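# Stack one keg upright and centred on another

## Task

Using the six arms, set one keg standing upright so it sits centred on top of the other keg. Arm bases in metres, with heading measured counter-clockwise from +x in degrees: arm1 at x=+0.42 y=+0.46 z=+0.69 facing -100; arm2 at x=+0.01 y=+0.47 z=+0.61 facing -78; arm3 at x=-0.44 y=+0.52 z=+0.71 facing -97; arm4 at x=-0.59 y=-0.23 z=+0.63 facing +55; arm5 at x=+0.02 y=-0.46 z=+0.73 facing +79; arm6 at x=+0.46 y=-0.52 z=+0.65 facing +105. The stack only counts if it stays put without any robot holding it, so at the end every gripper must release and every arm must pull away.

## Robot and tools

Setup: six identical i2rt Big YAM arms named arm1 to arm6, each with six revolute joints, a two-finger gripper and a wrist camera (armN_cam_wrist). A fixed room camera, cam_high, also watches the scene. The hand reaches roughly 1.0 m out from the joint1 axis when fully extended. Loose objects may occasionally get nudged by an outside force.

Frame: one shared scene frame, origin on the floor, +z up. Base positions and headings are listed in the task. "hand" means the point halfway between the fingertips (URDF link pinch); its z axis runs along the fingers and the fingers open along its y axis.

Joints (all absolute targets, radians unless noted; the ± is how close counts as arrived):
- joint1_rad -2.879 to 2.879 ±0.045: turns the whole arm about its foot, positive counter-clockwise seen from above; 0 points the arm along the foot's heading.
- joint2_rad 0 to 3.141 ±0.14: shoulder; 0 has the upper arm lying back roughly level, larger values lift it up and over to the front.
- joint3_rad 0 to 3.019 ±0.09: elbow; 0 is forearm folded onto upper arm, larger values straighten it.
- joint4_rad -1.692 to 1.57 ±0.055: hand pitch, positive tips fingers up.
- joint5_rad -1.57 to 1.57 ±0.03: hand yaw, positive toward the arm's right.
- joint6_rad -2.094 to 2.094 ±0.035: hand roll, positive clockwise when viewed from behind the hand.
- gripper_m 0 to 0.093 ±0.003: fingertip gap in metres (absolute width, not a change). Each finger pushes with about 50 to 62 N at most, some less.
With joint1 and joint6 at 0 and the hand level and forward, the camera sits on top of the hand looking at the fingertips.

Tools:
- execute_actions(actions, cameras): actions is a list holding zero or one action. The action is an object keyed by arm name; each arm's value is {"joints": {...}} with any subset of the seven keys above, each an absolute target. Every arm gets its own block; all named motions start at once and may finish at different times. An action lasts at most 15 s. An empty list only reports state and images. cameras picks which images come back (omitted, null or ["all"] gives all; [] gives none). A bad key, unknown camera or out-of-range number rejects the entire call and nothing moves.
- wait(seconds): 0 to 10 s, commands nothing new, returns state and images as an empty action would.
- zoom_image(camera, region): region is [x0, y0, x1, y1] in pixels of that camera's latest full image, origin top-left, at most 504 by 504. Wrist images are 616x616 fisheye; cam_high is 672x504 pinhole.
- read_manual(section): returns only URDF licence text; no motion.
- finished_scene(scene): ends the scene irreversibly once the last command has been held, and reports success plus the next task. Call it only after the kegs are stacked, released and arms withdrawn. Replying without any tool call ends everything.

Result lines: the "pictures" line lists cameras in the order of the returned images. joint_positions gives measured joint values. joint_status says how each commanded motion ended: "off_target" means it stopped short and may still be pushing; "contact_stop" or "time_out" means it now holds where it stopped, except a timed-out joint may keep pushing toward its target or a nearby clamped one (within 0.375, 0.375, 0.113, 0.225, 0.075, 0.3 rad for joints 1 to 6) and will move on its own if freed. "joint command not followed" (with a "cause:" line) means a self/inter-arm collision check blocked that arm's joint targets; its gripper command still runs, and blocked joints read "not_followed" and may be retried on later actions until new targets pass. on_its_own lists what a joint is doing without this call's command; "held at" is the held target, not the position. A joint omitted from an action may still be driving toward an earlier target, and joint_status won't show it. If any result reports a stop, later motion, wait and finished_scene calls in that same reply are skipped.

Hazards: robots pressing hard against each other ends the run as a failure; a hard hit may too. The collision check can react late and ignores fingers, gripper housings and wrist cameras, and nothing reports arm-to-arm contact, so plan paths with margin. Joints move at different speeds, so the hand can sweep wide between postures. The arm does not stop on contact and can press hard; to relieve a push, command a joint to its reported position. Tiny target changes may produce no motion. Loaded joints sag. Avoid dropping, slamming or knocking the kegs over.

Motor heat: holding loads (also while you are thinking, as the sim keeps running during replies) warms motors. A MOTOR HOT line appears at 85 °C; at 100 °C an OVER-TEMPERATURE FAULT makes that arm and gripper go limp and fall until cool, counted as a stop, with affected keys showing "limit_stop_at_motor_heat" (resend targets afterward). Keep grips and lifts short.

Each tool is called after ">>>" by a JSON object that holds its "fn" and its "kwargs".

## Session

>>> {"fn": "execute_actions", "kwargs": {"actions": [{"arm2":{"joints":{"joint1_rad":0.2,"joint2_rad":1.3,"joint3_rad":1.3,"joint4_rad":-1.57,"joint5_rad":0,"joint6_rad":0}},"arm5":{"joints":{"joint1_rad":0.6,"joint2_rad":1.3,"joint3_rad":1.2,"joint4_rad":-1.47,"joint5_rad":0,"joint6_rad":0}}}], "cameras": ["arm2_cam_wrist","arm5_cam_wrist","cam_high"]}}

Scene clock: 1.33 s.
Motor temperatures (°C, as the motors report them): arm1=[21 20 26 20 20 20] | arm2=[21 22 22 20 22 21] | arm3=[20 19 25 21 19 20] | arm4=[21 27 28 20 19 19] | arm5=[20 21 23 18 21 18] | arm6=[21 23 25 20 20 21]
arm1.joint_positions: joint1_rad=+0.339 joint2_rad=+0.554 joint3_rad=+1.391 joint4_rad=-1.330 joint5_rad=+0.095 joint6_rad=-0.391 gripper_m=+0.094
arm1.joint_status: not commanded
arm1.hand: x=+0.4287 y=+0.2499 z=+1.2410 quat_wxyz=(-0.290, -0.444, -0.735, +0.423) (m; scene frame)
arm2.joint_positions: joint1_rad=+0.199 joint2_rad=+1.297 joint3_rad=+1.294 joint4_rad=-1.555 joint5_rad=-0.003 joint6_rad=+0.012 gripper_m=+0.095
arm2.joint_status: all done
arm2.hand: x=+0.1508 y=+0.1296 z=+0.8756 quat_wxyz=(-0.012, -0.558, -0.830, -0.001) (m; scene frame)
arm3.joint_positions: joint1_rad=+0.146 joint2_rad=+0.608 joint3_rad=+1.466 joint4_rad=-1.223 joint5_rad=+0.197 joint6_rad=+0.505 gripper_m=+0.095
arm3.joint_status: not commanded
arm3.hand: x=-0.4735 y=+0.2859 z=+1.3086 quat_wxyz=(-0.446, -0.734, -0.378, +0.346) (m; scene frame)
arm4.joint_positions: joint1_rad=-0.417 joint2_rad=+0.561 joint3_rad=+1.335 joint4_rad=-1.427 joint5_rad=-0.066 joint6_rad=-0.510 gripper_m=+0.094
arm4.joint_status: not commanded
arm4.hand: x=-0.4274 y=-0.1124 z=+1.1359 quat_wxyz=(-0.447, +0.464, -0.764, -0.032) (m; scene frame)
arm5.joint_positions: joint1_rad=+0.597 joint2_rad=+1.305 joint3_rad=+1.182 joint4_rad=-1.459 joint5_rad=+0.002 joint6_rad=+0.014 gripper_m=+0.094
arm5.joint_status: all done
arm5.hand: x=-0.1231 y=-0.1274 z=+0.9504 quat_wxyz=(-0.004, +0.830, -0.557, +0.003) (m; scene frame)
arm6.joint_positions: joint1_rad=-0.104 joint2_rad=+0.572 joint3_rad=+1.328 joint4_rad=-1.507 joint5_rad=-0.187 joint6_rad=+0.493 gripper_m=+0.094
arm6.joint_status: not commanded
arm6.hand: x=+0.3953 y=-0.3348 z=+1.1379 quat_wxyz=(-0.101, +0.562, -0.719, -0.395) (m; scene frame)
pictures: arm2_cam_wrist, arm5_cam_wrist, cam_high
Images, in order (width x height): arm2_cam_wrist 616x616, arm5_cam_wrist 616x616, cam_high 672x504.

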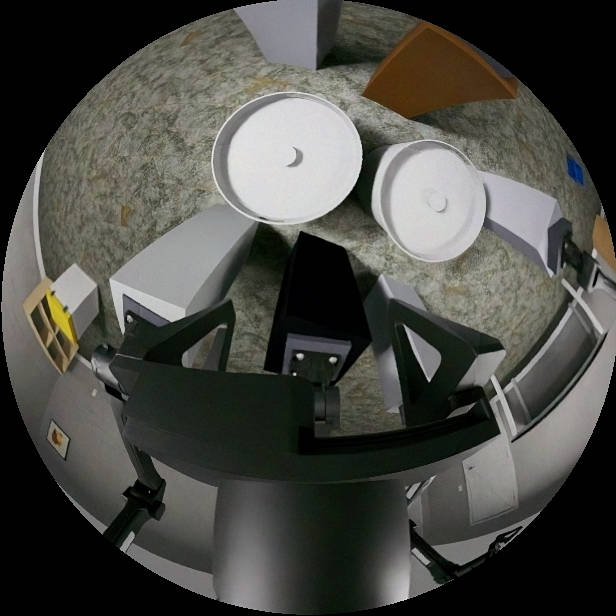

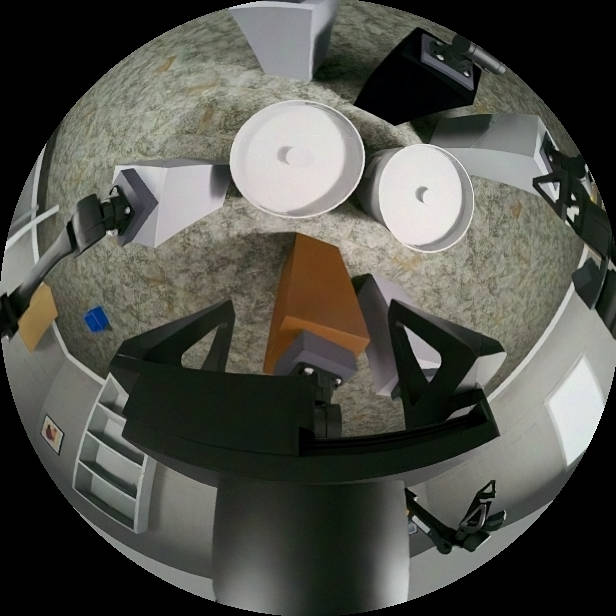

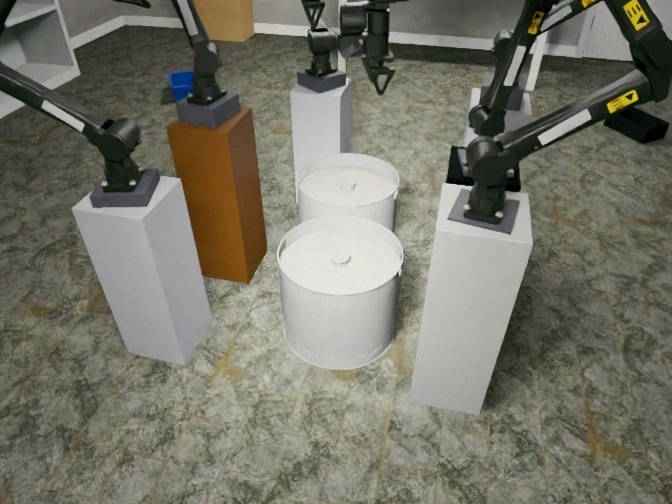

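>>> {"fn": "execute_actions", "kwargs": {"actions": [{"arm2":{"joints":{"joint1_rad":0.73,"joint2_rad":2.12,"joint3_rad":0.835,"joint4_rad":-0.272,"joint6_rad":-0.42}},"arm5":{"joints":{"joint1_rad":-0.363,"joint2_rad":2.455,"joint3_rad":0.908,"joint4_rad":-0.018,"joint6_rad":-1.93}},"arm4":{"joints":{"joint1_rad":-0.56,"joint2_rad":2.666,"joint3_rad":2.1,"joint4_rad":-1.0,"joint5_rad":0,"joint6_rad":-1.18,"gripper_m":0.065}},"arm6":{"joints":{"joint1_rad":-0.234,"joint2_rad":2.335,"joint3_rad":1.23,"joint4_rad":-0.425,"joint5_rad":0,"joint6_rad":0.42}}}], "cameras": ["arm2_cam_wrist","arm4_cam_wrist","arm5_cam_wrist","arm6_cam_wrist"]}}

Scene clock: 11.27 s.
Motor temperatures (°C, as the motors report them): arm1=[21 20 28 21 20 20] | arm2=[21 22 23 20 22 21] | arm3=[20 19 27 21 19 20] | arm4=[21 28 30 20 19 19] | arm5=[20 21 25 18 21 18] | arm6=[21 23 27 20 20 21]
arm1.joint_positions: joint1_rad=+0.339 joint2_rad=+0.554 joint3_rad=+1.391 joint4_rad=-1.330 joint5_rad=+0.095 joint6_rad=-0.391 gripper_m=+0.094
arm1.joint_status: not commanded
arm1.hand: x=+0.4287 y=+0.2499 z=+1.2410 quat_wxyz=(-0.290, -0.444, -0.735, +0.423) (m; scene frame)
arm2.joint_positions: joint1_rad=+0.734 joint2_rad=+2.100 joint3_rad=+0.826 joint4_rad=-0.288 joint5_rad=-0.002 joint6_rad=-0.408 gripper_m=+0.095
arm2.joint_status: all done
arm2.hand: x=+0.3222 y=+0.2409 z=+0.4229 quat_wxyz=(-0.010, -0.113, -0.993, +0.001) (m; scene frame)
arm3.joint_positions: joint1_rad=+0.146 joint2_rad=+0.608 joint3_rad=+1.466 joint4_rad=-1.223 joint5_rad=+0.197 joint6_rad=+0.505 gripper_m=+0.095
arm3.joint_status: not commanded
arm3.hand: x=-0.4735 y=+0.2859 z=+1.3086 quat_wxyz=(-0.446, -0.734, -0.378, +0.346) (m; scene frame)
arm4.joint_positions: joint1_rad=-0.551 joint2_rad=+2.665 joint3_rad=+2.087 joint4_rad=-0.996 joint5_rad=-0.003 joint6_rad=-1.163 gripper_m=+0.065
arm4.joint_status: all done
arm4.hand: x=+0.0627 y=+0.0521 z=+0.4244 quat_wxyz=(-0.003, +0.708, -0.706, +0.005) (m; scene frame)
arm5.joint_positions: joint1_rad=-0.367 joint2_rad=+2.457 joint3_rad=+0.907 joint4_rad=-0.030 joint5_rad=+0.001 joint6_rad=-1.915 gripper_m=+0.094
arm5.joint_status: all done
arm5.hand: x=+0.2152 y=-0.1483 z=+0.4198 quat_wxyz=(-0.002, +0.994, -0.108, +0.000) (m; scene frame)
arm6.joint_positions: joint1_rad=-0.232 joint2_rad=+2.357 joint3_rad=+1.218 joint4_rad=-0.440 joint5_rad=-0.003 joint6_rad=+0.427 gripper_m=+0.094
arm6.joint_status: all done
arm6.hand: x=+0.4420 y=-0.0235 z=+0.4079 quat_wxyz=(+0.001, +0.557, -0.830, +0.001) (m; scene frame)
pictures: arm2_cam_wrist, arm4_cam_wrist, arm5_cam_wrist, arm6_cam_wrist
Images, in order (width x height): arm2_cam_wrist 616x616, arm4_cam_wrist 616x616, arm5_cam_wrist 616x616, arm6_cam_wrist 616x616.

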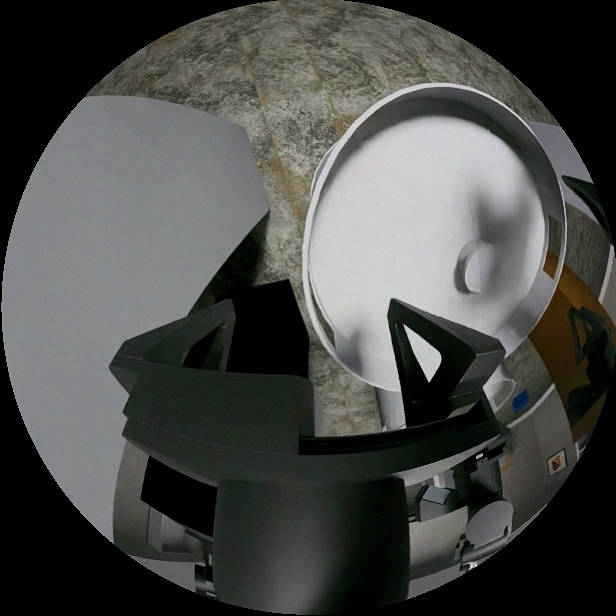

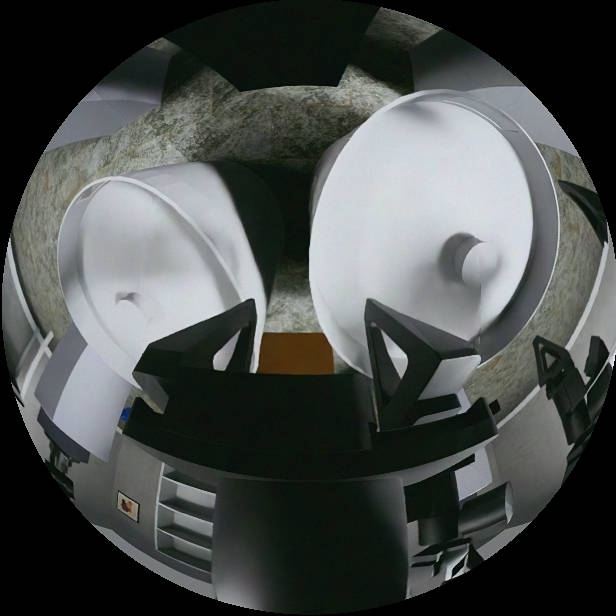

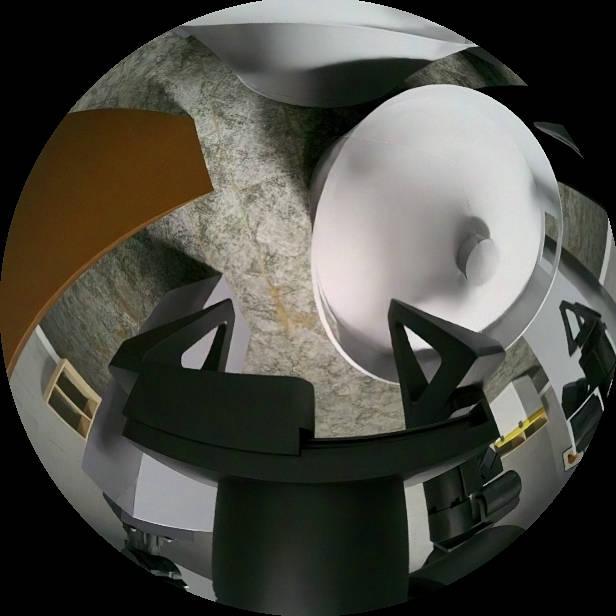

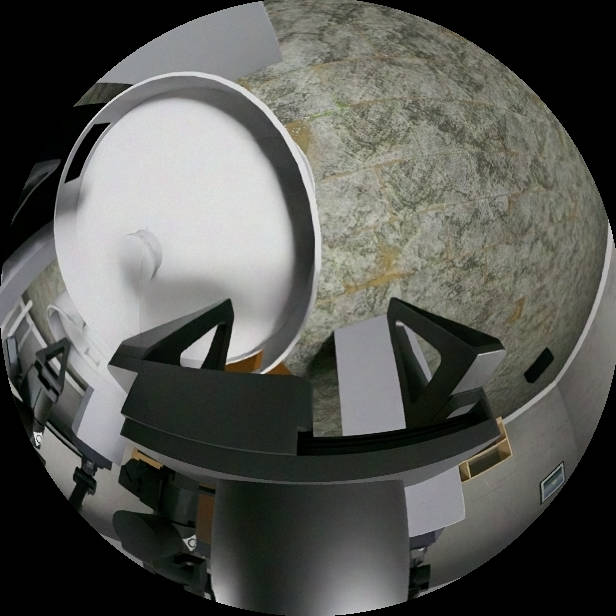

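>>> {"fn": "execute_actions", "kwargs": {"actions": [{"arm2":{"joints":{"joint1_rad":0.75,"joint2_rad":2.415,"joint3_rad":0.935,"joint4_rad":-0.08,"gripper_m":0.06}},"arm5":{"joints":{"joint2_rad":2.74,"joint3_rad":1.095,"joint4_rad":0.082,"gripper_m":0.06}},"arm4":{"joints":{"joint2_rad":2.9,"joint3_rad":2.28,"joint4_rad":-0.93,"gripper_m":0.05}},"arm6":{"joints":{"joint1_rad":-0.25,"joint2_rad":2.575,"joint3_rad":1.354,"joint4_rad":-0.308,"gripper_m":0.06}}}], "cameras": []}}

>>> {"fn": "execute_actions", "kwargs": {"actions": [{"arm2":{"joints":{"gripper_m":0}},"arm5":{"joints":{"gripper_m":0}},"arm4":{"joints":{"gripper_m":0}},"arm6":{"joints":{"gripper_m":0}}}], "cameras": ["arm2_cam_wrist","arm4_cam_wrist","arm5_cam_wrist","arm6_cam_wrist"]}}

Scene clock: 15.73 s.
Motor temperatures (°C, as the motors report them): arm1=[21 20 29 21 20 20] | arm2=[21 23 23 20 22 21] | arm3=[20 19 27 21 19 20] | arm4=[21 29 31 20 19 19] | arm5=[20 21 24 18 21 18] | arm6=[21 24 26 20 20 21]
arm1.joint_positions: joint1_rad=+0.339 joint2_rad=+0.554 joint3_rad=+1.391 joint4_rad=-1.330 joint5_rad=+0.095 joint6_rad=-0.391 gripper_m=+0.094
arm1.joint_status: not commanded
arm1.hand: x=+0.4287 y=+0.2499 z=+1.2410 quat_wxyz=(-0.290, -0.444, -0.735, +0.423) (m; scene frame)
arm2.joint_positions: joint1_rad=+0.741 joint2_rad=+2.414 joint3_rad=+0.930 joint4_rad=-0.095 joint5_rad=-0.002 joint6_rad=-0.409 gripper_m=+0.060
arm2.joint_status: all done
arm2.hand: x=+0.3216 y=+0.2454 z=+0.3162 quat_wxyz=(-0.003, -0.110, -0.994, -0.003) (m; scene frame)
arm3.joint_positions: joint1_rad=+0.146 joint2_rad=+0.608 joint3_rad=+1.466 joint4_rad=-1.223 joint5_rad=+0.197 joint6_rad=+0.505 gripper_m=+0.095
arm3.joint_status: not commanded
arm3.hand: x=-0.4735 y=+0.2859 z=+1.3086 quat_wxyz=(-0.446, -0.734, -0.378, +0.346) (m; scene frame)
arm4.joint_positions: joint1_rad=-0.551 joint2_rad=+2.836 joint3_rad=+2.266 joint4_rad=-0.931 joint5_rad=-0.003 joint6_rad=-1.164 gripper_m=+0.050
arm4.joint_status: all done
arm4.hand: x=+0.0941 y=+0.0651 z=+0.3635 quat_wxyz=(-0.037, +0.708, -0.705, +0.018) (m; scene frame)
arm5.joint_positions: joint1_rad=-0.361 joint2_rad=+2.698 joint3_rad=+1.117 joint4_rad=+0.092 joint5_rad=-0.005 joint6_rad=-1.923 gripper_m=+0.060
arm5.joint_status: all done
arm5.hand: x=+0.2370 y=-0.1069 z=+0.3355 quat_wxyz=(-0.044, +0.994, -0.101, +0.017) (m; scene frame)
arm6.joint_positions: joint1_rad=-0.246 joint2_rad=+2.602 joint3_rad=+1.342 joint4_rad=-0.315 joint5_rad=-0.003 joint6_rad=+0.426 gripper_m=+0.060
arm6.joint_status: all done
arm6.hand: x=+0.4495 y=-0.0209 z=+0.3079 quat_wxyz=(-0.001, +0.551, -0.834, +0.000) (m; scene frame)
pictures: none
No camera images: the call's "cameras" was empty. Leave "cameras" out to get every camera's image.

Scene clock: 16.43 s.
Motor temperatures (°C, as the motors report them): arm1=[21 20 29 21 20 20] | arm2=[21 23 22 20 22 21] | arm3=[20 19 27 21 19 20] | arm4=[21 29 31 20 19 19] | arm5=[20 21 24 18 21 18] | arm6=[21 24 26 20 20 21]
arm1.joint_positions: joint1_rad=+0.339 joint2_rad=+0.554 joint3_rad=+1.391 joint4_rad=-1.330 joint5_rad=+0.095 joint6_rad=-0.391 gripper_m=+0.094
arm1.joint_status: not commanded
arm1.hand: x=+0.4287 y=+0.2499 z=+1.2410 quat_wxyz=(-0.290, -0.444, -0.735, +0.423) (m; scene frame)
arm2.joint_positions: joint1_rad=+0.744 joint2_rad=+2.414 joint3_rad=+0.930 joint4_rad=-0.093 joint5_rad=+0.007 joint6_rad=-0.400 gripper_m=+0.002
arm2.joint_status: all done
arm2.hand: x=+0.3219 y=+0.2450 z=+0.3162 quat_wxyz=(-0.002, -0.112, -0.994, +0.001) (m; scene frame)
arm3.joint_positions: joint1_rad=+0.146 joint2_rad=+0.608 joint3_rad=+1.466 joint4_rad=-1.223 joint5_rad=+0.197 joint6_rad=+0.505 gripper_m=+0.095
arm3.joint_status: not commanded
arm3.hand: x=-0.4735 y=+0.2859 z=+1.3086 quat_wxyz=(-0.446, -0.734, -0.378, +0.346) (m; scene frame)
arm4.joint_positions: joint1_rad=-0.552 joint2_rad=+2.878 joint3_rad=+2.266 joint4_rad=-0.929 joint5_rad=-0.001 joint6_rad=-1.165 gripper_m=+0.000
arm4.joint_status: all done
arm4.hand: x=+0.0792 y=+0.0573 z=+0.3332 quat_wxyz=(-0.017, +0.708, -0.706, +0.011) (m; scene frame)
arm5.joint_positions: joint1_rad=-0.361 joint2_rad=+2.728 joint3_rad=+1.098 joint4_rad=+0.092 joint5_rad=-0.003 joint6_rad=-1.924 gripper_m=+0.000
arm5.joint_status: all done
arm5.hand: x=+0.2225 y=-0.1310 z=+0.3240 quat_wxyz=(-0.022, +0.995, -0.101, +0.007) (m; scene frame)
arm6.joint_positions: joint1_rad=-0.243 joint2_rad=+2.602 joint3_rad=+1.343 joint4_rad=-0.314 joint5_rad=+0.003 joint6_rad=+0.428 gripper_m=+0.002
arm6.joint_status: all done
arm6.hand: x=+0.4487 y=-0.0205 z=+0.3079 quat_wxyz=(-0.003, +0.552, -0.834, +0.000) (m; scene frame)
pictures: arm2_cam_wrist, arm4_cam_wrist, arm5_cam_wrist, arm6_cam_wrist
Images, in order (width x height): arm2_cam_wrist 616x616, arm4_cam_wrist 616x616, arm5_cam_wrist 616x616, arm6_cam_wrist 616x616.

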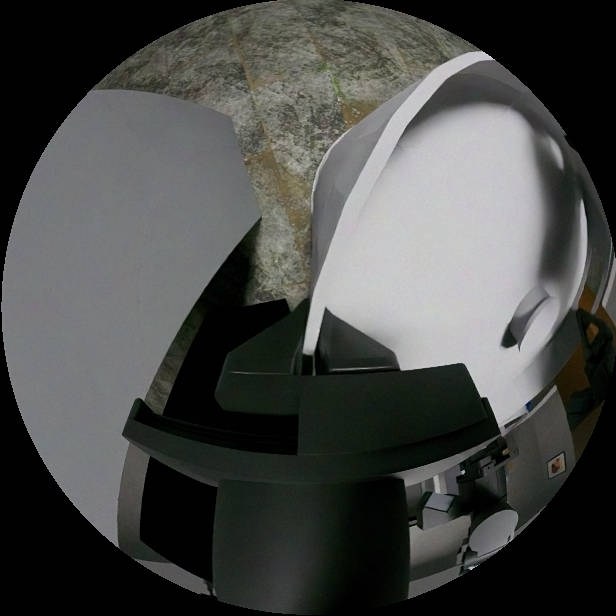

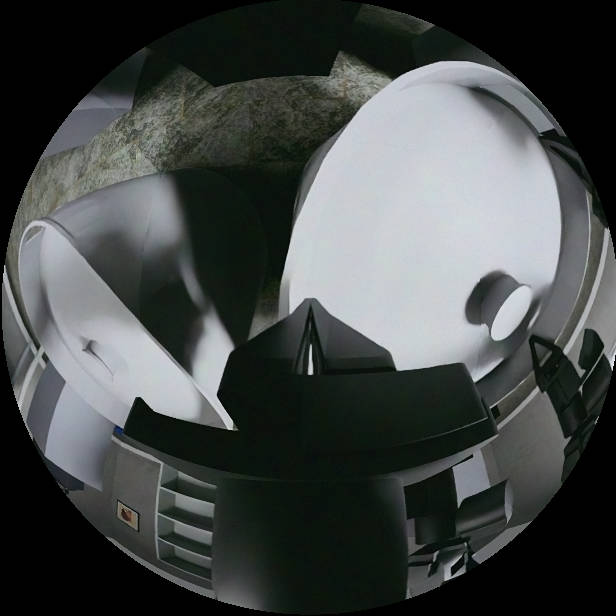

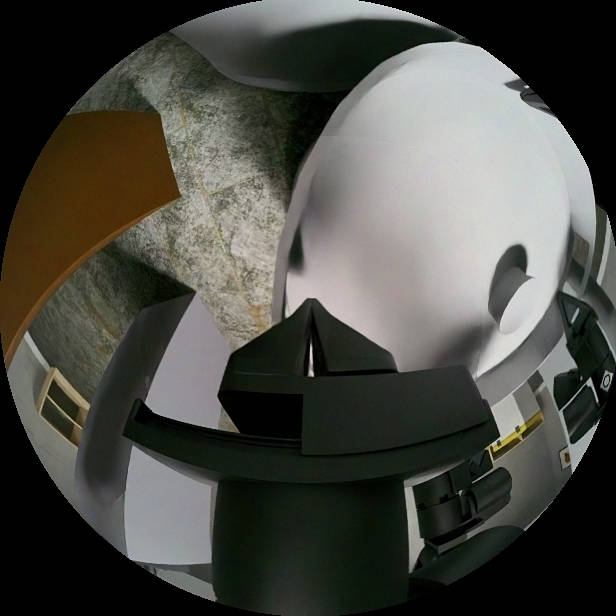

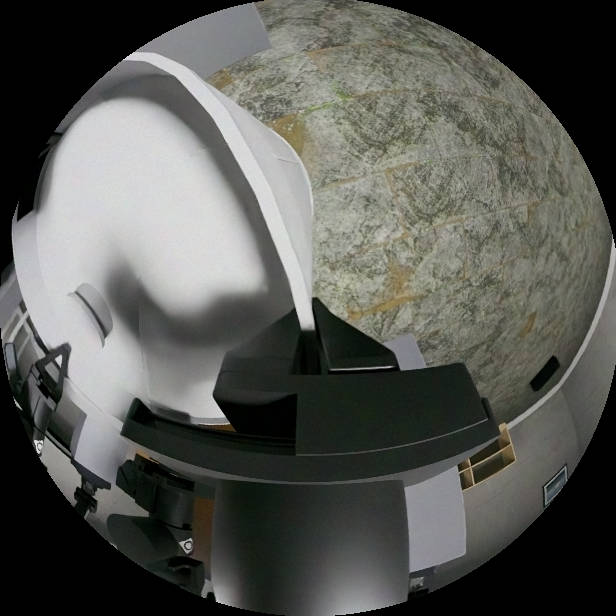

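>>> {"fn": "execute_actions", "kwargs": {"actions": [{"arm5":{"joints":{"joint2_rad":2.565}},"arm4":{"joints":{"joint2_rad":2.755}}}], "cameras": []}}

>>> {"fn": "execute_actions", "kwargs": {"actions": [{"arm5":{"joints":{"joint3_rad":0.975,"joint4_rad":0.015,"gripper_m":0.093}},"arm4":{"joints":{"joint3_rad":2.165,"joint4_rad":-0.97,"gripper_m":0.07}}}], "cameras": []}}

>>> {"fn": "execute_actions", "kwargs": {"actions": [{"arm5":{"joints":{"joint2_rad":2.74,"joint3_rad":1.09,"joint4_rad":0.08}},"arm4":{"joints":{"joint2_rad":2.895,"joint3_rad":2.262,"joint4_rad":-0.93}}}], "cameras": ["arm4_cam_wrist","arm5_cam_wrist"]}}

Scene clock: 21.63 s.
Motor temperatures (°C, as the motors report them): arm1=[21 20 29 21 20 20] | arm2=[21 23 22 20 22 21] | arm3=[20 19 28 21 19 20] | arm4=[21 31 31 20 19 19] | arm5=[20 22 24 18 21 18] | arm6=[21 24 26 20 20 21]
arm1.joint_positions: joint1_rad=+0.339 joint2_rad=+0.554 joint3_rad=+1.391 joint4_rad=-1.330 joint5_rad=+0.095 joint6_rad=-0.391 gripper_m=+0.094
arm1.joint_status: not commanded
arm1.hand: x=+0.4287 y=+0.2499 z=+1.2410 quat_wxyz=(-0.290, -0.444, -0.735, +0.423) (m; scene frame)
arm2.joint_positions: joint1_rad=+0.744 joint2_rad=+2.414 joint3_rad=+0.930 joint4_rad=-0.093 joint5_rad=+0.007 joint6_rad=-0.400 gripper_m=+0.002
arm2.joint_status: not commanded
arm2.hand: x=+0.3219 y=+0.2450 z=+0.3162 quat_wxyz=(-0.002, -0.112, -0.994, +0.001) (m; scene frame)
arm3.joint_positions: joint1_rad=+0.146 joint2_rad=+0.608 joint3_rad=+1.466 joint4_rad=-1.223 joint5_rad=+0.197 joint6_rad=+0.505 gripper_m=+0.095
arm3.joint_status: not commanded
arm3.hand: x=-0.4735 y=+0.2859 z=+1.3086 quat_wxyz=(-0.446, -0.734, -0.378, +0.346) (m; scene frame)
arm4.joint_positions: joint1_rad=-0.552 joint2_rad=+2.728 joint3_rad=+2.266 joint4_rad=-0.929 joint5_rad=-0.001 joint6_rad=-1.165 gripper_m=+0.000
arm4.joint_status: all done
arm4.hand: x=+0.1295 y=+0.0803 z=+0.4437 quat_wxyz=(-0.087, +0.705, -0.702, +0.039) (m; scene frame)
arm5.joint_positions: joint1_rad=-0.361 joint2_rad=+2.549 joint3_rad=+1.098 joint4_rad=+0.087 joint5_rad=-0.003 joint6_rad=-1.924 gripper_m=+0.000
arm5.joint_status: all done
arm5.hand: x=+0.2691 y=-0.0563 z=+0.3974 quat_wxyz=(-0.100, +0.989, -0.100, +0.046) (m; scene frame)
arm6.joint_positions: joint1_rad=-0.243 joint2_rad=+2.602 joint3_rad=+1.343 joint4_rad=-0.314 joint5_rad=+0.003 joint6_rad=+0.428 gripper_m=+0.002
arm6.joint_status: not commanded
arm6.hand: x=+0.4487 y=-0.0205 z=+0.3079 quat_wxyz=(-0.003, +0.552, -0.834, +0.000) (m; scene frame)
pictures: none
No camera images: the call's "cameras" was empty. Leave "cameras" out to get every camera's image.

Scene clock: 22.63 s.
Motor temperatures (°C, as the motors report them): arm1=[21 20 29 21 20 20] | arm2=[21 23 22 20 22 21] | arm3=[20 19 28 21 19 20] | arm4=[21 31 31 20 19 19] | arm5=[20 22 24 18 21 18] | arm6=[21 24 26 20 20 21]
arm1.joint_positions: joint1_rad=+0.339 joint2_rad=+0.554 joint3_rad=+1.391 joint4_rad=-1.330 joint5_rad=+0.095 joint6_rad=-0.391 gripper_m=+0.094
arm1.joint_status: not commanded
arm1.hand: x=+0.4287 y=+0.2499 z=+1.2410 quat_wxyz=(-0.290, -0.444, -0.735, +0.423) (m; scene frame)
arm2.joint_positions: joint1_rad=+0.744 joint2_rad=+2.414 joint3_rad=+0.930 joint4_rad=-0.093 joint5_rad=+0.007 joint6_rad=-0.400 gripper_m=+0.002
arm2.joint_status: not commanded
arm2.hand: x=+0.3219 y=+0.2450 z=+0.3162 quat_wxyz=(-0.002, -0.112, -0.994, +0.001) (m; scene frame)
arm3.joint_positions: joint1_rad=+0.146 joint2_rad=+0.608 joint3_rad=+1.466 joint4_rad=-1.223 joint5_rad=+0.197 joint6_rad=+0.505 gripper_m=+0.095
arm3.joint_status: not commanded
arm3.hand: x=-0.4735 y=+0.2859 z=+1.3086 quat_wxyz=(-0.446, -0.734, -0.378, +0.346) (m; scene frame)
arm4.joint_positions: joint1_rad=-0.552 joint2_rad=+2.741 joint3_rad=+2.172 joint4_rad=-0.964 joint5_rad=-0.001 joint6_rad=-1.165 gripper_m=+0.070
arm4.joint_status: all done
arm4.hand: x=+0.0816 y=+0.0590 z=+0.3995 quat_wxyz=(-0.022, +0.708, -0.706, +0.013) (m; scene frame)
arm5.joint_positions: joint1_rad=-0.361 joint2_rad=+2.562 joint3_rad=+0.969 joint4_rad=+0.020 joint5_rad=-0.003 joint6_rad=-1.924 gripper_m=+0.093
arm5.joint_status: all done
arm5.hand: x=+0.2147 y=-0.1439 z=+0.3836 quat_wxyz=(-0.006, +0.995, -0.101, +0.000) (m; scene frame)
arm6.joint_positions: joint1_rad=-0.243 joint2_rad=+2.602 joint3_rad=+1.343 joint4_rad=-0.314 joint5_rad=+0.003 joint6_rad=+0.428 gripper_m=+0.002
arm6.joint_status: not commanded
arm6.hand: x=+0.4487 y=-0.0205 z=+0.3079 quat_wxyz=(-0.003, +0.552, -0.834, +0.000) (m; scene frame)
pictures: none
No camera images: the call's "cameras" was empty. Leave "cameras" out to get every camera's image.

Scene clock: 23.67 s.
Motor temperatures (°C, as the motors report them): arm1=[21 20 30 21 20 20] | arm2=[21 23 22 20 22 21] | arm3=[20 19 28 21 19 20] | arm4=[21 31 31 20 19 19] | arm5=[20 22 24 18 21 18] | arm6=[21 25 26 20 20 21]
arm1.joint_positions: joint1_rad=+0.339 joint2_rad=+0.554 joint3_rad=+1.391 joint4_rad=-1.330 joint5_rad=+0.095 joint6_rad=-0.391 gripper_m=+0.094
arm1.joint_status: not commanded
arm1.hand: x=+0.4287 y=+0.2499 z=+1.2410 quat_wxyz=(-0.290, -0.444, -0.735, +0.423) (m; scene frame)
arm2.joint_positions: joint1_rad=+0.744 joint2_rad=+2.414 joint3_rad=+0.930 joint4_rad=-0.093 joint5_rad=+0.007 joint6_rad=-0.400 gripper_m=+0.002
arm2.joint_status: not commanded
arm2.hand: x=+0.3219 y=+0.2450 z=+0.3162 quat_wxyz=(-0.002, -0.112, -0.994, +0.001) (m; scene frame)
arm3.joint_positions: joint1_rad=+0.146 joint2_rad=+0.608 joint3_rad=+1.466 joint4_rad=-1.223 joint5_rad=+0.197 joint6_rad=+0.505 gripper_m=+0.095
arm3.joint_status: not commanded
arm3.hand: x=-0.4735 y=+0.2859 z=+1.3086 quat_wxyz=(-0.446, -0.734, -0.378, +0.346) (m; scene frame)
arm4.joint_positions: joint1_rad=-0.552 joint2_rad=+2.890 joint3_rad=+2.229 joint4_rad=-0.934 joint5_rad=-0.001 joint6_rad=-1.165 gripper_m=+0.070
arm4.joint_status: all done
arm4.hand: x=+0.0576 y=+0.0477 z=+0.3136 quat_wxyz=(+0.007, +0.708, -0.706, +0.002) (m; scene frame)
arm5.joint_positions: joint1_rad=-0.361 joint2_rad=+2.743 joint3_rad=+1.087 joint4_rad=+0.075 joint5_rad=-0.003 joint6_rad=-1.924 gripper_m=+0.093
arm5.joint_status: all done
arm5.hand: x=+0.2126 y=-0.1469 z=+0.3187 quat_wxyz=(-0.003, +0.995, -0.101, -0.002) (m; scene frame)
arm6.joint_positions: joint1_rad=-0.243 joint2_rad=+2.602 joint3_rad=+1.343 joint4_rad=-0.314 joint5_rad=+0.003 joint6_rad=+0.428 gripper_m=+0.002
arm6.joint_status: not commanded
arm6.hand: x=+0.4487 y=-0.0205 z=+0.3079 quat_wxyz=(-0.003, +0.552, -0.834, +0.000) (m; scene frame)
pictures: arm4_cam_wrist, arm5_cam_wrist
Images, in order (width x height): arm4_cam_wrist 616x616, arm5_cam_wrist 616x616.

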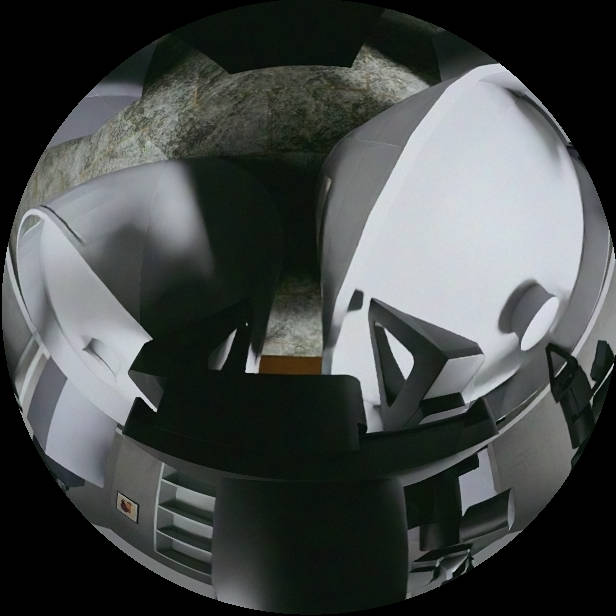

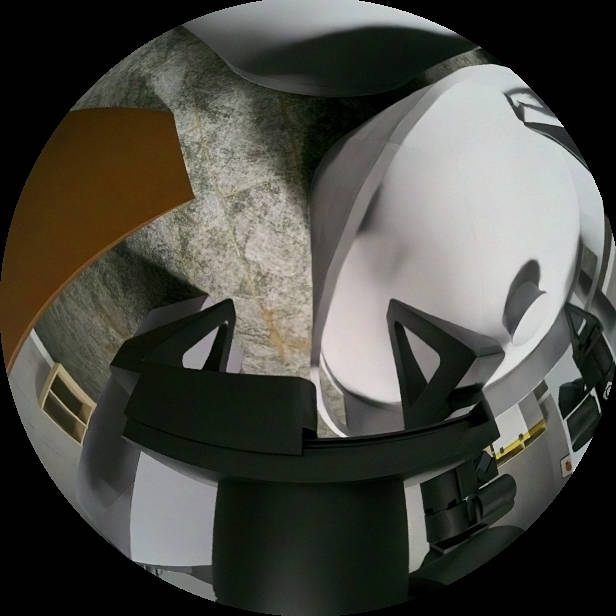

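>>> {"fn": "execute_actions", "kwargs": {"actions": [{"arm5":{"joints":{"gripper_m":0}},"arm4":{"joints":{"gripper_m":0}}}], "cameras": []}}

>>> {"fn": "execute_actions", "kwargs": {"actions": [{"arm2":{"joints":{"joint2_rad":2.0,"joint3_rad":0.865,"joint4_rad":-0.283}},"arm5":{"joints":{"joint2_rad":2.345,"joint3_rad":0.915,"joint4_rad":-0.026}},"arm4":{"joints":{"joint2_rad":2.49,"joint3_rad":2.2,"joint4_rad":-0.992}},"arm6":{"joints":{"joint2_rad":2.19,"joint3_rad":1.28,"joint4_rad":-0.438}}}], "cameras": []}}

Scene clock: 27.10 s.
Motor temperatures (°C, as the motors report them): arm1=[21 20 30 21 20 20] | arm2=[21 23 22 20 22 21] | arm3=[20 19 28 21 19 20] | arm4=[21 32 32 20 19 19] | arm5=[20 22 24 18 21 18] | arm6=[21 25 26 20 20 21]
arm1.joint_positions: joint1_rad=+0.339 joint2_rad=+0.554 joint3_rad=+1.391 joint4_rad=-1.330 joint5_rad=+0.095 joint6_rad=-0.391 gripper_m=+0.094
arm1.joint_status: not commanded
arm1.hand: x=+0.4287 y=+0.2499 z=+1.2410 quat_wxyz=(-0.290, -0.444, -0.735, +0.423) (m; scene frame)
arm2.joint_positions: joint1_rad=+0.744 joint2_rad=+2.414 joint3_rad=+0.930 joint4_rad=-0.093 joint5_rad=+0.007 joint6_rad=-0.400 gripper_m=+0.002
arm2.joint_status: not commanded
arm2.hand: x=+0.3219 y=+0.2450 z=+0.3162 quat_wxyz=(-0.002, -0.113, -0.994, +0.001) (m; scene frame)
arm3.joint_positions: joint1_rad=+0.146 joint2_rad=+0.608 joint3_rad=+1.466 joint4_rad=-1.223 joint5_rad=+0.197 joint6_rad=+0.505 gripper_m=+0.095
arm3.joint_status: not commanded
arm3.hand: x=-0.4735 y=+0.2859 z=+1.3086 quat_wxyz=(-0.446, -0.734, -0.378, +0.346) (m; scene frame)
arm4.joint_positions: joint1_rad=-0.556 joint2_rad=+2.889 joint3_rad=+2.235 joint4_rad=-0.919 joint5_rad=+0.000 joint6_rad=-1.168 gripper_m=+0.002
arm4.joint_status: all done
arm4.hand: x=+0.0654 y=+0.0477 z=+0.3163 quat_wxyz=(-0.003, +0.708, -0.706, +0.006) (m; scene frame)
arm5.joint_positions: joint1_rad=-0.361 joint2_rad=+2.743 joint3_rad=+1.091 joint4_rad=+0.076 joint5_rad=-0.003 joint6_rad=-1.913 gripper_m=+0.002
arm5.joint_status: all done
arm5.hand: x=+0.2139 y=-0.1446 z=+0.3187 quat_wxyz=(-0.005, +0.994, -0.106, -0.001) (m; scene frame)
arm6.joint_positions: joint1_rad=-0.243 joint2_rad=+2.602 joint3_rad=+1.343 joint4_rad=-0.314 joint5_rad=+0.003 joint6_rad=+0.428 gripper_m=+0.002
arm6.joint_status: not commanded
arm6.hand: x=+0.4487 y=-0.0205 z=+0.3079 quat_wxyz=(-0.003, +0.552, -0.834, +0.000) (m; scene frame)
pictures: none
No camera images: the call's "cameras" was empty. Leave "cameras" out to get every camera's image.

Scene clock: 29.50 s.
Motor temperatures (°C, as the motors report them): arm1=[21 20 30 21 20 20] | arm2=[21 23 22 20 22 21] | arm3=[20 19 28 21 19 20] | arm4=[21 34 32 20 19 19] | arm5=[20 22 24 18 21 18] | arm6=[21 25 26 20 20 21]
arm1.joint_positions: joint1_rad=+0.339 joint2_rad=+0.554 joint3_rad=+1.391 joint4_rad=-1.330 joint5_rad=+0.095 joint6_rad=-0.391 gripper_m=+0.094
arm1.joint_status: not commanded
arm1.hand: x=+0.4287 y=+0.2499 z=+1.2410 quat_wxyz=(-0.290, -0.444, -0.735, +0.423) (m; scene frame)
arm2.joint_positions: joint1_rad=+0.755 joint2_rad=+2.087 joint3_rad=+0.823 joint4_rad=-0.296 joint5_rad=+0.005 joint6_rad=-0.390 gripper_m=+0.002
arm2.joint_status: all done
arm2.hand: x=+0.3265 y=+0.2465 z=+0.4272 quat_wxyz=(-0.010, -0.112, -0.994, +0.004) (m; scene frame)
arm3.joint_positions: joint1_rad=+0.146 joint2_rad=+0.608 joint3_rad=+1.466 joint4_rad=-1.223 joint5_rad=+0.197 joint6_rad=+0.505 gripper_m=+0.095
arm3.joint_status: not commanded
arm3.hand: x=-0.4735 y=+0.2859 z=+1.3086 quat_wxyz=(-0.446, -0.734, -0.378, +0.346) (m; scene frame)
arm4.joint_positions: joint1_rad=-0.560 joint2_rad=+2.677 joint3_rad=+2.126 joint4_rad=-1.006 joint5_rad=-0.003 joint6_rad=-1.178 gripper_m=+0.002
arm4.joint_status: joint2_rad time_out (moved -0.212 of -0.399); the others done
arm4.on_its_own: joint2_rad reads +2.677 and still pushes toward +2.490 since a time_out
arm4.hand: x=+0.0754 y=+0.0503 z=+0.4291 quat_wxyz=(-0.011, +0.710, -0.704, +0.008) (m; scene frame)
arm5.joint_positions: joint1_rad=-0.368 joint2_rad=+2.440 joint3_rad=+0.912 joint4_rad=-0.035 joint5_rad=+0.002 joint6_rad=-1.920 gripper_m=+0.002
arm5.joint_status: all done
arm5.hand: x=+0.2208 y=-0.1409 z=+0.4258 quat_wxyz=(-0.010, +0.994, -0.106, +0.004) (m; scene frame)
arm6.joint_positions: joint1_rad=-0.250 joint2_rad=+2.335 joint3_rad=+1.226 joint4_rad=-0.452 joint5_rad=+0.012 joint6_rad=+0.420 gripper_m=+0.002
arm6.joint_status: joint2_rad time_out (moved -0.267 of -0.412); the others done
arm6.on_its_own: joint2_rad reads +2.335 and still pushes toward +2.190 since a time_out
arm6.hand: x=+0.4535 y=-0.0135 z=+0.4198 quat_wxyz=(-0.011, +0.552, -0.834, -0.002) (m; scene frame)
pictures: none
No camera images: the call's "cameras" was empty. Leave "cameras" out to get every camera's image.

>>> {"fn": "execute_actions", "kwargs": {"actions": [{"arm2":{"joints":{"joint1_rad":0.69,"joint2_rad":1.755,"joint3_rad":0.955,"joint4_rad":-0.6,"joint6_rad":-0.455}},"arm5":{"joints":{"joint1_rad":-0.425,"joint2_rad":2.03,"joint3_rad":0.76,"joint4_rad":-0.19,"joint6_rad":-1.977}},"arm4":{"joints":{"joint1_rad":-0.605,"joint2_rad":2.35,"joint3_rad":2.15,"joint4_rad":-1.13,"joint6_rad":-1.22}},"arm6":{"joints":{"joint1_rad":-0.26,"joint2_rad":1.93,"joint3_rad":1.14,"joint4_rad":-0.58,"joint6_rad":0.41}}}], "cameras": []}}

>>> {"fn": "execute_actions", "kwargs": {"actions": [{"arm2":{"joints":{"joint2_rad":1.54,"joint3_rad":1.02,"joint4_rad":-0.92}},"arm5":{"joints":{"joint2_rad":1.71,"joint3_rad":0.755,"joint4_rad":-0.51}},"arm4":{"joints":{"joint2_rad":2.23,"joint3_rad":2.19,"joint4_rad":-1.34}},"arm6":{"joints":{"joint2_rad":1.72,"joint3_rad":1.17,"joint4_rad":-0.85}}}], "cameras": []}}

Scene clock: 36.77 s.
Motor temperatures (°C, as the motors report them): arm1=[21 20 30 21 20 20] | arm2=[21 24 23 20 22 21] | arm3=[20 19 29 21 19 20] | arm4=[21 39 35 20 19 19] | arm5=[20 23 23 18 21 18] | arm6=[21 27 27 20 20 21]
arm1.joint_positions: joint1_rad=+0.339 joint2_rad=+0.554 joint3_rad=+1.391 joint4_rad=-1.330 joint5_rad=+0.095 joint6_rad=-0.391 gripper_m=+0.094
arm1.joint_status: not commanded
arm1.hand: x=+0.4287 y=+0.2499 z=+1.2410 quat_wxyz=(-0.290, -0.444, -0.735, +0.423) (m; scene frame)
arm2.joint_positions: joint1_rad=+0.698 joint2_rad=+1.852 joint3_rad=+0.891 joint4_rad=-0.592 joint5_rad=+0.008 joint6_rad=-0.434 gripper_m=+0.002
arm2.joint_status: all done
arm2.hand: x=+0.3350 y=+0.2098 z=+0.5280 quat_wxyz=(-0.012, -0.119, -0.993, +0.008) (m; scene frame)
arm3.joint_positions: joint1_rad=+0.146 joint2_rad=+0.608 joint3_rad=+1.466 joint4_rad=-1.223 joint5_rad=+0.197 joint6_rad=+0.505 gripper_m=+0.095
arm3.joint_status: not commanded
arm3.hand: x=-0.4735 y=+0.2859 z=+1.3086 quat_wxyz=(-0.446, -0.734, -0.378, +0.346) (m; scene frame)
arm4.joint_positions: joint1_rad=-0.608 joint2_rad=+2.507 joint3_rad=+2.071 joint4_rad=-1.135 joint5_rad=+0.000 joint6_rad=-1.213 gripper_m=+0.002
arm4.joint_status: joint2_rad time_out (moved -0.170 of -0.327); the others done
arm4.on_its_own: joint2_rad reads +2.507 and still pushes toward +2.350 since a time_out
arm4.hand: x=+0.0806 y=+0.0161 z=+0.5283 quat_wxyz=(-0.004, +0.706, -0.709, +0.007) (m; scene frame)
arm5.joint_positions: joint1_rad=-0.431 joint2_rad=+2.122 joint3_rad=+0.738 joint4_rad=-0.190 joint5_rad=+0.003 joint6_rad=-1.968 gripper_m=+0.002
arm5.joint_status: all done
arm5.hand: x=+0.2253 y=-0.1755 z=+0.5264 quat_wxyz=(-0.004, +0.994, -0.113, +0.002) (m; scene frame)
arm6.joint_positions: joint1_rad=-0.264 joint2_rad=+2.058 joint3_rad=+1.069 joint4_rad=-0.589 joint5_rad=+0.008 joint6_rad=+0.417 gripper_m=+0.002
arm6.joint_status: all done
arm6.hand: x=+0.4596 y=-0.0522 z=+0.5189 quat_wxyz=(-0.004, +0.548, -0.837, +0.004) (m; scene frame)
pictures: none
No camera images: the call's "cameras" was empty. Leave "cameras" out to get every camera's image.

not run: a stop came earlier in this reply.

>>> {"fn": "execute_actions", "kwargs": {"actions": [{"arm2":{"joints":{"joint2_rad":1.54,"joint3_rad":1.02,"joint4_rad":-0.92}},"arm5":{"joints":{"joint2_rad":1.71,"joint3_rad":0.755,"joint4_rad":-0.51}},"arm4":{"joints":{"joint2_rad":2.24,"joint3_rad":2.19,"joint4_rad":-1.34}},"arm6":{"joints":{"joint2_rad":1.72,"joint3_rad":1.17,"joint4_rad":-0.85}}}], "cameras": []}}

>>> {"fn": "execute_actions", "kwargs": {"actions": [{"arm2":{"joints":{"joint2_rad":1.375,"joint3_rad":1.17,"joint4_rad":-1.26}},"arm5":{"joints":{"joint2_rad":1.40,"joint3_rad":0.84,"joint4_rad":-0.9}},"arm4":{"joints":{"joint2_rad":2.14,"joint3_rad":2.33,"joint4_rad":-1.6}},"arm6":{"joints":{"joint2_rad":1.54,"joint3_rad":1.275,"joint4_rad":-1.16}}}], "cameras": []}}

Scene clock: 41.93 s.
Motor temperatures (°C, as the motors report them): arm1=[21 20 31 21 20 20] | arm2=[21 24 24 20 22 21] | arm3=[20 19 29 21 19 20] | arm4=[21 41 37 20 19 19] | arm5=[20 23 24 18 21 18] | arm6=[21 27 28 20 20 21]
arm1.joint_positions: joint1_rad=+0.339 joint2_rad=+0.554 joint3_rad=+1.391 joint4_rad=-1.330 joint5_rad=+0.095 joint6_rad=-0.391 gripper_m=+0.094
arm1.joint_status: not commanded
arm1.hand: x=+0.4287 y=+0.2499 z=+1.2410 quat_wxyz=(-0.290, -0.444, -0.735, +0.423) (m; scene frame)
arm2.joint_positions: joint1_rad=+0.680 joint2_rad=+1.625 joint3_rad=+0.936 joint4_rad=-0.880 joint5_rad=+0.028 joint6_rad=-0.453 gripper_m=+0.002
arm2.joint_status: all done
arm2.hand: x=+0.3193 y=+0.2076 z=+0.6276 quat_wxyz=(+0.000, -0.118, -0.993, +0.013) (m; scene frame)
arm3.joint_positions: joint1_rad=+0.146 joint2_rad=+0.608 joint3_rad=+1.466 joint4_rad=-1.223 joint5_rad=+0.197 joint6_rad=+0.505 gripper_m=+0.095
arm3.joint_status: not commanded
arm3.hand: x=-0.4735 y=+0.2859 z=+1.3086 quat_wxyz=(-0.446, -0.734, -0.378, +0.346) (m; scene frame)
arm4.joint_positions: joint1_rad=-0.612 joint2_rad=+2.356 joint3_rad=+2.071 joint4_rad=-1.306 joint5_rad=+0.004 joint6_rad=-1.225 gripper_m=+0.002
arm4.joint_status: joint3_rad time_out (moved +0.001 of +0.119); the others done
arm4.on_its_own: joint3_rad reads +2.071 and still pushes toward +2.184 since a time_out
arm4.hand: x=+0.0672 y=+0.0086 z=+0.6325 quat_wxyz=(+0.006, +0.709, -0.706, +0.004) (m; scene frame)
arm5.joint_positions: joint1_rad=-0.423 joint2_rad=+1.792 joint3_rad=+0.702 joint4_rad=-0.504 joint5_rad=-0.005 joint6_rad=-1.971 gripper_m=+0.002
arm5.joint_status: all done
arm5.hand: x=+0.2178 y=-0.1794 z=+0.6306 quat_wxyz=(+0.002, +0.994, -0.108, -0.007) (m; scene frame)
arm6.joint_positions: joint1_rad=-0.248 joint2_rad=+1.846 joint3_rad=+1.088 joint4_rad=-0.824 joint5_rad=-0.004 joint6_rad=+0.420 gripper_m=+0.002
arm6.joint_status: all done
arm6.hand: x=+0.4498 y=-0.0554 z=+0.6185 quat_wxyz=(+0.002, +0.553, -0.833, +0.002) (m; scene frame)
pictures: none
No camera images: the call's "cameras" was empty. Leave "cameras" out to get every camera's image.

not run: a stop came earlier in this reply.

>>> {"fn": "execute_actions", "kwargs": {"actions": [{"arm2":{"joints":{"joint2_rad":1.375,"joint3_rad":1.17,"joint4_rad":-1.24}},"arm5":{"joints":{"joint2_rad":1.40,"joint3_rad":0.84,"joint4_rad":-0.9}},"arm4":{"joints":{"joint2_rad":2.14,"joint3_rad":2.31,"joint4_rad":-1.58}},"arm6":{"joints":{"joint2_rad":1.54,"joint3_rad":1.27,"joint4_rad":-1.16}}}], "cameras": []}}

>>> {"fn": "execute_actions", "kwargs": {"actions": [{"arm2":{"joints":{"joint1_rad":0.4,"joint2_rad":1.23,"joint3_rad":1.006,"joint4_rad":-1.21,"joint6_rad":-0.735}},"arm5":{"joints":{"joint1_rad":-0.12,"joint2_rad":1.23,"joint3_rad":0.625,"joint4_rad":-0.85,"joint6_rad":-1.67}},"arm4":{"joints":{"joint1_rad":-0.578,"joint2_rad":1.82,"joint3_rad":1.726,"joint4_rad":-1.31,"joint6_rad":-1.19}},"arm6":{"joints":{"joint1_rad":0.005,"joint2_rad":1.52,"joint3_rad":1.234,"joint4_rad":-1.12,"joint6_rad":0.68}}}], "cameras": []}}

Scene clock: 47.77 s.
Motor temperatures (°C, as the motors report them): arm1=[21 20 31 21 20 20] | arm2=[21 24 26 20 23 21] | arm3=[20 19 29 21 19 20] | arm4=[21 42 41 20 19 19] | arm5=[20 23 25 18 21 18] | arm6=[21 27 31 20 20 21]
arm1.joint_positions: joint1_rad=+0.339 joint2_rad=+0.554 joint3_rad=+1.391 joint4_rad=-1.330 joint5_rad=+0.095 joint6_rad=-0.391 gripper_m=+0.094
arm1.joint_status: not commanded
arm1.hand: x=+0.4287 y=+0.2499 z=+1.2410 quat_wxyz=(-0.290, -0.444, -0.735, +0.423) (m; scene frame)
arm2.joint_positions: joint1_rad=+0.657 joint2_rad=+1.473 joint3_rad=+1.086 joint4_rad=-1.182 joint5_rad=+0.046 joint6_rad=-0.466 gripper_m=+0.002
arm2.joint_status: joint4_rad time_out (moved -0.302 of -0.360); the others done
arm2.on_its_own: joint4_rad reads -1.182 and still pushes toward -1.240 since a time_out
arm2.hand: x=+0.3107 y=+0.1979 z=+0.7353 quat_wxyz=(+0.005, -0.123, -0.992, +0.020) (m; scene frame)
arm3.joint_positions: joint1_rad=+0.146 joint2_rad=+0.608 joint3_rad=+1.466 joint4_rad=-1.223 joint5_rad=+0.197 joint6_rad=+0.505 gripper_m=+0.095
arm3.joint_status: not commanded
arm3.hand: x=-0.4735 y=+0.2859 z=+1.3086 quat_wxyz=(-0.446, -0.734, -0.378, +0.346) (m; scene frame)
arm4.joint_positions: joint1_rad=-0.621 joint2_rad=+2.259 joint3_rad=+2.188 joint4_rad=-1.530 joint5_rad=+0.010 joint6_rad=-1.230 gripper_m=+0.002
arm4.joint_status: joint3_rad time_out (moved +0.117 of +0.239); the others done
arm4.on_its_own: joint3_rad reads +2.188 and still pushes toward +2.301 since a time_out
arm4.hand: x=+0.0579 y=-0.0019 z=+0.7424 quat_wxyz=(+0.012, +0.707, -0.707, +0.005) (m; scene frame)
arm5.joint_positions: joint1_rad=-0.421 joint2_rad=+1.480 joint3_rad=+0.743 joint4_rad=-0.867 joint5_rad=-0.007 joint6_rad=-1.967 gripper_m=+0.002
arm5.joint_status: joint3_rad time_out (moved +0.041 of +0.138); the others done
arm5.on_its_own: joint3_rad reads +0.743 and still pushes toward +0.840 since a time_out
arm5.hand: x=+0.2095 y=-0.1902 z=+0.7411 quat_wxyz=(+0.006, +0.994, -0.109, -0.010) (m; scene frame)
arm6.joint_positions: joint1_rad=-0.234 joint2_rad=+1.664 joint3_rad=+1.175 joint4_rad=-1.117 joint5_rad=-0.014 joint6_rad=+0.435 gripper_m=+0.002
arm6.joint_status: joint3_rad time_out (moved +0.087 of +0.182); the others done
arm6.on_its_own: joint3_rad reads +1.175 and still pushes toward +1.270 since a time_out
arm6.hand: x=+0.4420 y=-0.0674 z=+0.7266 quat_wxyz=(+0.012, +0.552, -0.833, +0.010) (m; scene frame)
pictures: none
No camera images: the call's "cameras" was empty. Leave "cameras" out to get every camera's image.

not run: a stop came earlier in this reply.

>>> {"fn": "execute_actions", "kwargs": {"actions": [{"arm2":{"joints":{"joint1_rad":0.4,"joint2_rad":1.23,"joint3_rad":1.006,"joint4_rad":-1.21,"joint6_rad":-0.735}},"arm5":{"joints":{"joint1_rad":-0.12,"joint2_rad":1.23,"joint3_rad":0.625,"joint4_rad":-0.85,"joint6_rad":-1.67}},"arm4":{"joints":{"joint1_rad":-0.578,"joint2_rad":1.82,"joint3_rad":1.726,"joint4_rad":-1.31,"joint6_rad":-1.19}},"arm6":{"joints":{"joint1_rad":0.005,"joint2_rad":1.52,"joint3_rad":1.234,"joint4_rad":-1.12,"joint6_rad":0.68}}}], "cameras": []}}

>>> {"fn": "execute_actions", "kwargs": {"actions": [{"arm2":{"joints":{"joint1_rad":0.045,"joint2_rad":1.155,"joint3_rad":0.93,"joint4_rad":-1.21,"joint6_rad":-1.09}},"arm5":{"joints":{"joint1_rad":0.35,"joint2_rad":1.145,"joint3_rad":0.55,"joint4_rad":-0.86,"joint6_rad":-1.2}},"arm4":{"joints":{"joint1_rad":-0.525,"joint2_rad":1.54,"joint3_rad":1.31,"joint4_rad":-1.19,"joint6_rad":-1.135}},"arm6":{"joints":{"joint1_rad":0.26,"joint2_rad":1.59,"joint3_rad":1.315,"joint4_rad":-1.15,"joint6_rad":0.935}}}], "cameras": []}}

>>> {"fn": "execute_actions", "kwargs": {"actions": [{"arm2":{"joints":{"joint1_rad":-0.335,"joint2_rad":1.19,"joint3_rad":0.965,"joint4_rad":-1.2,"joint6_rad":-1.475}},"arm5":{"joints":{"joint1_rad":0.82,"joint2_rad":1.22,"joint3_rad":0.615,"joint4_rad":-0.85,"joint6_rad":-0.735}},"arm4":{"joints":{"joint1_rad":-0.43,"joint2_rad":1.28,"joint3_rad":0.985,"joint4_rad":-1.17,"joint6_rad":-1.045}},"arm6":{"joints":{"joint1_rad":0.475,"joint2_rad":1.715,"joint3_rad":1.505,"joint4_rad":-1.21,"joint6_rad":1.145}}}], "cameras": []}}

Scene clock: 56.10 s.
Motor temperatures (°C, as the motors report them): arm1=[21 20 31 21 20 20] | arm2=[21 25 29 20 24 21] | arm3=[20 19 29 21 19 20] | arm4=[21 43 44 20 20 19] | arm5=[20 23 28 18 21 18] | arm6=[21 28 33 20 20 21]
arm1.joint_positions: joint1_rad=+0.339 joint2_rad=+0.554 joint3_rad=+1.391 joint4_rad=-1.330 joint5_rad=+0.095 joint6_rad=-0.391 gripper_m=+0.094
arm1.joint_status: not commanded
arm1.hand: x=+0.4287 y=+0.2499 z=+1.2410 quat_wxyz=(-0.290, -0.444, -0.735, +0.423) (m; scene frame)
arm2.joint_positions: joint1_rad=+0.392 joint2_rad=+1.318 joint3_rad=+0.937 joint4_rad=-1.169 joint5_rad=+0.017 joint6_rad=-0.738 gripper_m=+0.002
arm2.joint_status: all done
arm2.hand: x=+0.2028 y=+0.1761 z=+0.7360 quat_wxyz=(-0.007, -0.119, -0.993, +0.013) (m; scene frame)
arm3.joint_positions: joint1_rad=+0.146 joint2_rad=+0.608 joint3_rad=+1.466 joint4_rad=-1.223 joint5_rad=+0.197 joint6_rad=+0.505 gripper_m=+0.095
arm3.joint_status: not commanded
arm3.hand: x=-0.4735 y=+0.2859 z=+1.3086 quat_wxyz=(-0.446, -0.734, -0.378, +0.346) (m; scene frame)
arm4.joint_positions: joint1_rad=-0.585 joint2_rad=+1.947 joint3_rad=+1.666 joint4_rad=-1.316 joint5_rad=+0.008 joint6_rad=-1.184 gripper_m=+0.002
arm4.joint_status: all done
arm4.hand: x=-0.0471 y=-0.0162 z=+0.7398 quat_wxyz=(+0.010, +0.703, -0.711, +0.005) (m; scene frame)
arm5.joint_positions: joint1_rad=-0.114 joint2_rad=+1.306 joint3_rad=+0.561 joint4_rad=-0.843 joint5_rad=-0.003 joint6_rad=-1.651 gripper_m=+0.002
arm5.joint_status: all done
arm5.hand: x=+0.1002 y=-0.2075 z=+0.7382 quat_wxyz=(+0.001, +0.994, -0.114, -0.002) (m; scene frame)
arm6.joint_positions: joint1_rad=+0.014 joint2_rad=+1.650 joint3_rad=+1.159 joint4_rad=-1.095 joint5_rad=-0.010 joint6_rad=+0.695 gripper_m=+0.002
arm6.joint_status: all done
arm6.hand: x=+0.3319 y=-0.0863 z=+0.7266 quat_wxyz=(+0.005, +0.548, -0.837, +0.005) (m; scene frame)
pictures: none
No camera images: the call's "cameras" was empty. Leave "cameras" out to get every camera's image.

Scene clock: 57.33 s.
Motor temperatures (°C, as the motors report them): arm1=[21 20 31 21 20 20] | arm2=[21 24 29 20 24 21] | arm3=[20 19 29 21 19 20] | arm4=[21 43 44 20 20 19] | arm5=[20 23 28 18 21 18] | arm6=[21 28 34 20 20 21]
arm1.joint_positions: joint1_rad=+0.339 joint2_rad=+0.554 joint3_rad=+1.391 joint4_rad=-1.330 joint5_rad=+0.095 joint6_rad=-0.391 gripper_m=+0.094
arm1.joint_status: not commanded
arm1.hand: x=+0.4287 y=+0.2499 z=+1.2410 quat_wxyz=(-0.290, -0.444, -0.735, +0.423) (m; scene frame)
arm2.joint_positions: joint1_rad=+0.030 joint2_rad=+1.246 joint3_rad=+0.869 joint4_rad=-1.158 joint5_rad=+0.022 joint6_rad=-1.102 gripper_m=+0.002
arm2.joint_status: all done
arm2.hand: x=+0.0796 y=+0.1488 z=+0.7327 quat_wxyz=(-0.002, -0.119, -0.993, +0.020) (m; scene frame)
arm3.joint_positions: joint1_rad=+0.146 joint2_rad=+0.608 joint3_rad=+1.466 joint4_rad=-1.223 joint5_rad=+0.197 joint6_rad=+0.505 gripper_m=+0.095
arm3.joint_status: not commanded
arm3.hand: x=-0.4735 y=+0.2859 z=+1.3086 quat_wxyz=(-0.446, -0.734, -0.378, +0.346) (m; scene frame)
arm4.joint_positions: joint1_rad=-0.542 joint2_rad=+1.656 joint3_rad=+1.247 joint4_rad=-1.187 joint5_rad=+0.004 joint6_rad=-1.148 gripper_m=+0.002
arm4.joint_status: all done
arm4.hand: x=-0.1656 y=-0.0408 z=+0.7365 quat_wxyz=(+0.009, +0.706, -0.708, +0.004) (m; scene frame)
arm5.joint_positions: joint1_rad=+0.348 joint2_rad=+1.207 joint3_rad=+0.475 joint4_rad=-0.856 joint5_rad=-0.013 joint6_rad=-1.195 gripper_m=+0.002
arm5.joint_status: all done
arm5.hand: x=-0.0171 y=-0.2328 z=+0.7356 quat_wxyz=(+0.004, +0.994, -0.111, -0.003) (m; scene frame)
arm6.joint_positions: joint1_rad=+0.270 joint2_rad=+1.710 joint3_rad=+1.227 joint4_rad=-1.096 joint5_rad=-0.016 joint6_rad=+0.943 gripper_m=+0.002
arm6.joint_status: all done
arm6.hand: x=+0.2123 y=-0.1115 z=+0.7225 quat_wxyz=(+0.005, +0.551, -0.834, +0.002) (m; scene frame)
pictures: none
No camera images: the call's "cameras" was empty. Leave "cameras" out to get every camera's image.

Scene clock: 59.70 s.
Motor temperatures (°C, as the motors report them): arm1=[21 20 31 21 20 20] | arm2=[21 24 29 20 24 21] | arm3=[20 19 29 21 19 20] | arm4=[21 42 43 20 20 19] | arm5=[20 22 28 18 21 18] | arm6=[21 28 35 20 20 21]
arm1.joint_positions: joint1_rad=+0.339 joint2_rad=+0.554 joint3_rad=+1.391 joint4_rad=-1.330 joint5_rad=+0.095 joint6_rad=-0.391 gripper_m=+0.094
arm1.joint_status: not commanded
arm1.hand: x=+0.4287 y=+0.2499 z=+1.2410 quat_wxyz=(-0.290, -0.444, -0.735, +0.423) (m; scene frame)
arm2.joint_positions: joint1_rad=-0.346 joint2_rad=+1.266 joint3_rad=+0.889 joint4_rad=-1.131 joint5_rad=+0.018 joint6_rad=-1.489 gripper_m=+0.002
arm2.joint_status: joint4_rad time_out (moved +0.028 of -0.042); the others done
arm2.on_its_own: joint4_rad reads -1.131 and still pushes toward -1.200 since a time_out
arm2.hand: x=-0.0447 y=+0.1307 z=+0.7326 quat_wxyz=(+0.004, -0.113, -0.993, +0.031) (m; scene frame)
arm3.joint_positions: joint1_rad=+0.146 joint2_rad=+0.608 joint3_rad=+1.466 joint4_rad=-1.223 joint5_rad=+0.197 joint6_rad=+0.505 gripper_m=+0.095
arm3.joint_status: not commanded
arm3.hand: x=-0.4735 y=+0.2859 z=+1.3086 quat_wxyz=(-0.446, -0.734, -0.378, +0.346) (m; scene frame)
arm4.joint_positions: joint1_rad=-0.452 joint2_rad=+1.375 joint3_rad=+0.926 joint4_rad=-1.151 joint5_rad=+0.009 joint6_rad=-1.073 gripper_m=+0.002
arm4.joint_status: all done
arm4.hand: x=-0.2837 y=-0.0598 z=+0.7341 quat_wxyz=(+0.011, +0.711, -0.703, +0.007) (m; scene frame)
arm5.joint_positions: joint1_rad=+0.811 joint2_rad=+1.280 joint3_rad=+0.532 joint4_rad=-0.829 joint5_rad=-0.014 joint6_rad=-0.747 gripper_m=+0.002
arm5.joint_status: all done
arm5.hand: x=-0.1302 y=-0.2520 z=+0.7346 quat_wxyz=(+0.001, +0.995, -0.103, -0.002) (m; scene frame)
arm6.joint_positions: joint1_rad=+0.475 joint2_rad=+1.845 joint3_rad=+1.424 joint4_rad=-1.156 joint5_rad=-0.011 joint6_rad=+1.135 gripper_m=+0.002
arm6.joint_status: all done
arm6.hand: x=+0.0951 y=-0.1265 z=+0.7236 quat_wxyz=(+0.002, +0.556, -0.831, +0.003) (m; scene frame)
pictures: none
No camera images: the call's "cameras" was empty. Leave "cameras" out to get every camera's image.


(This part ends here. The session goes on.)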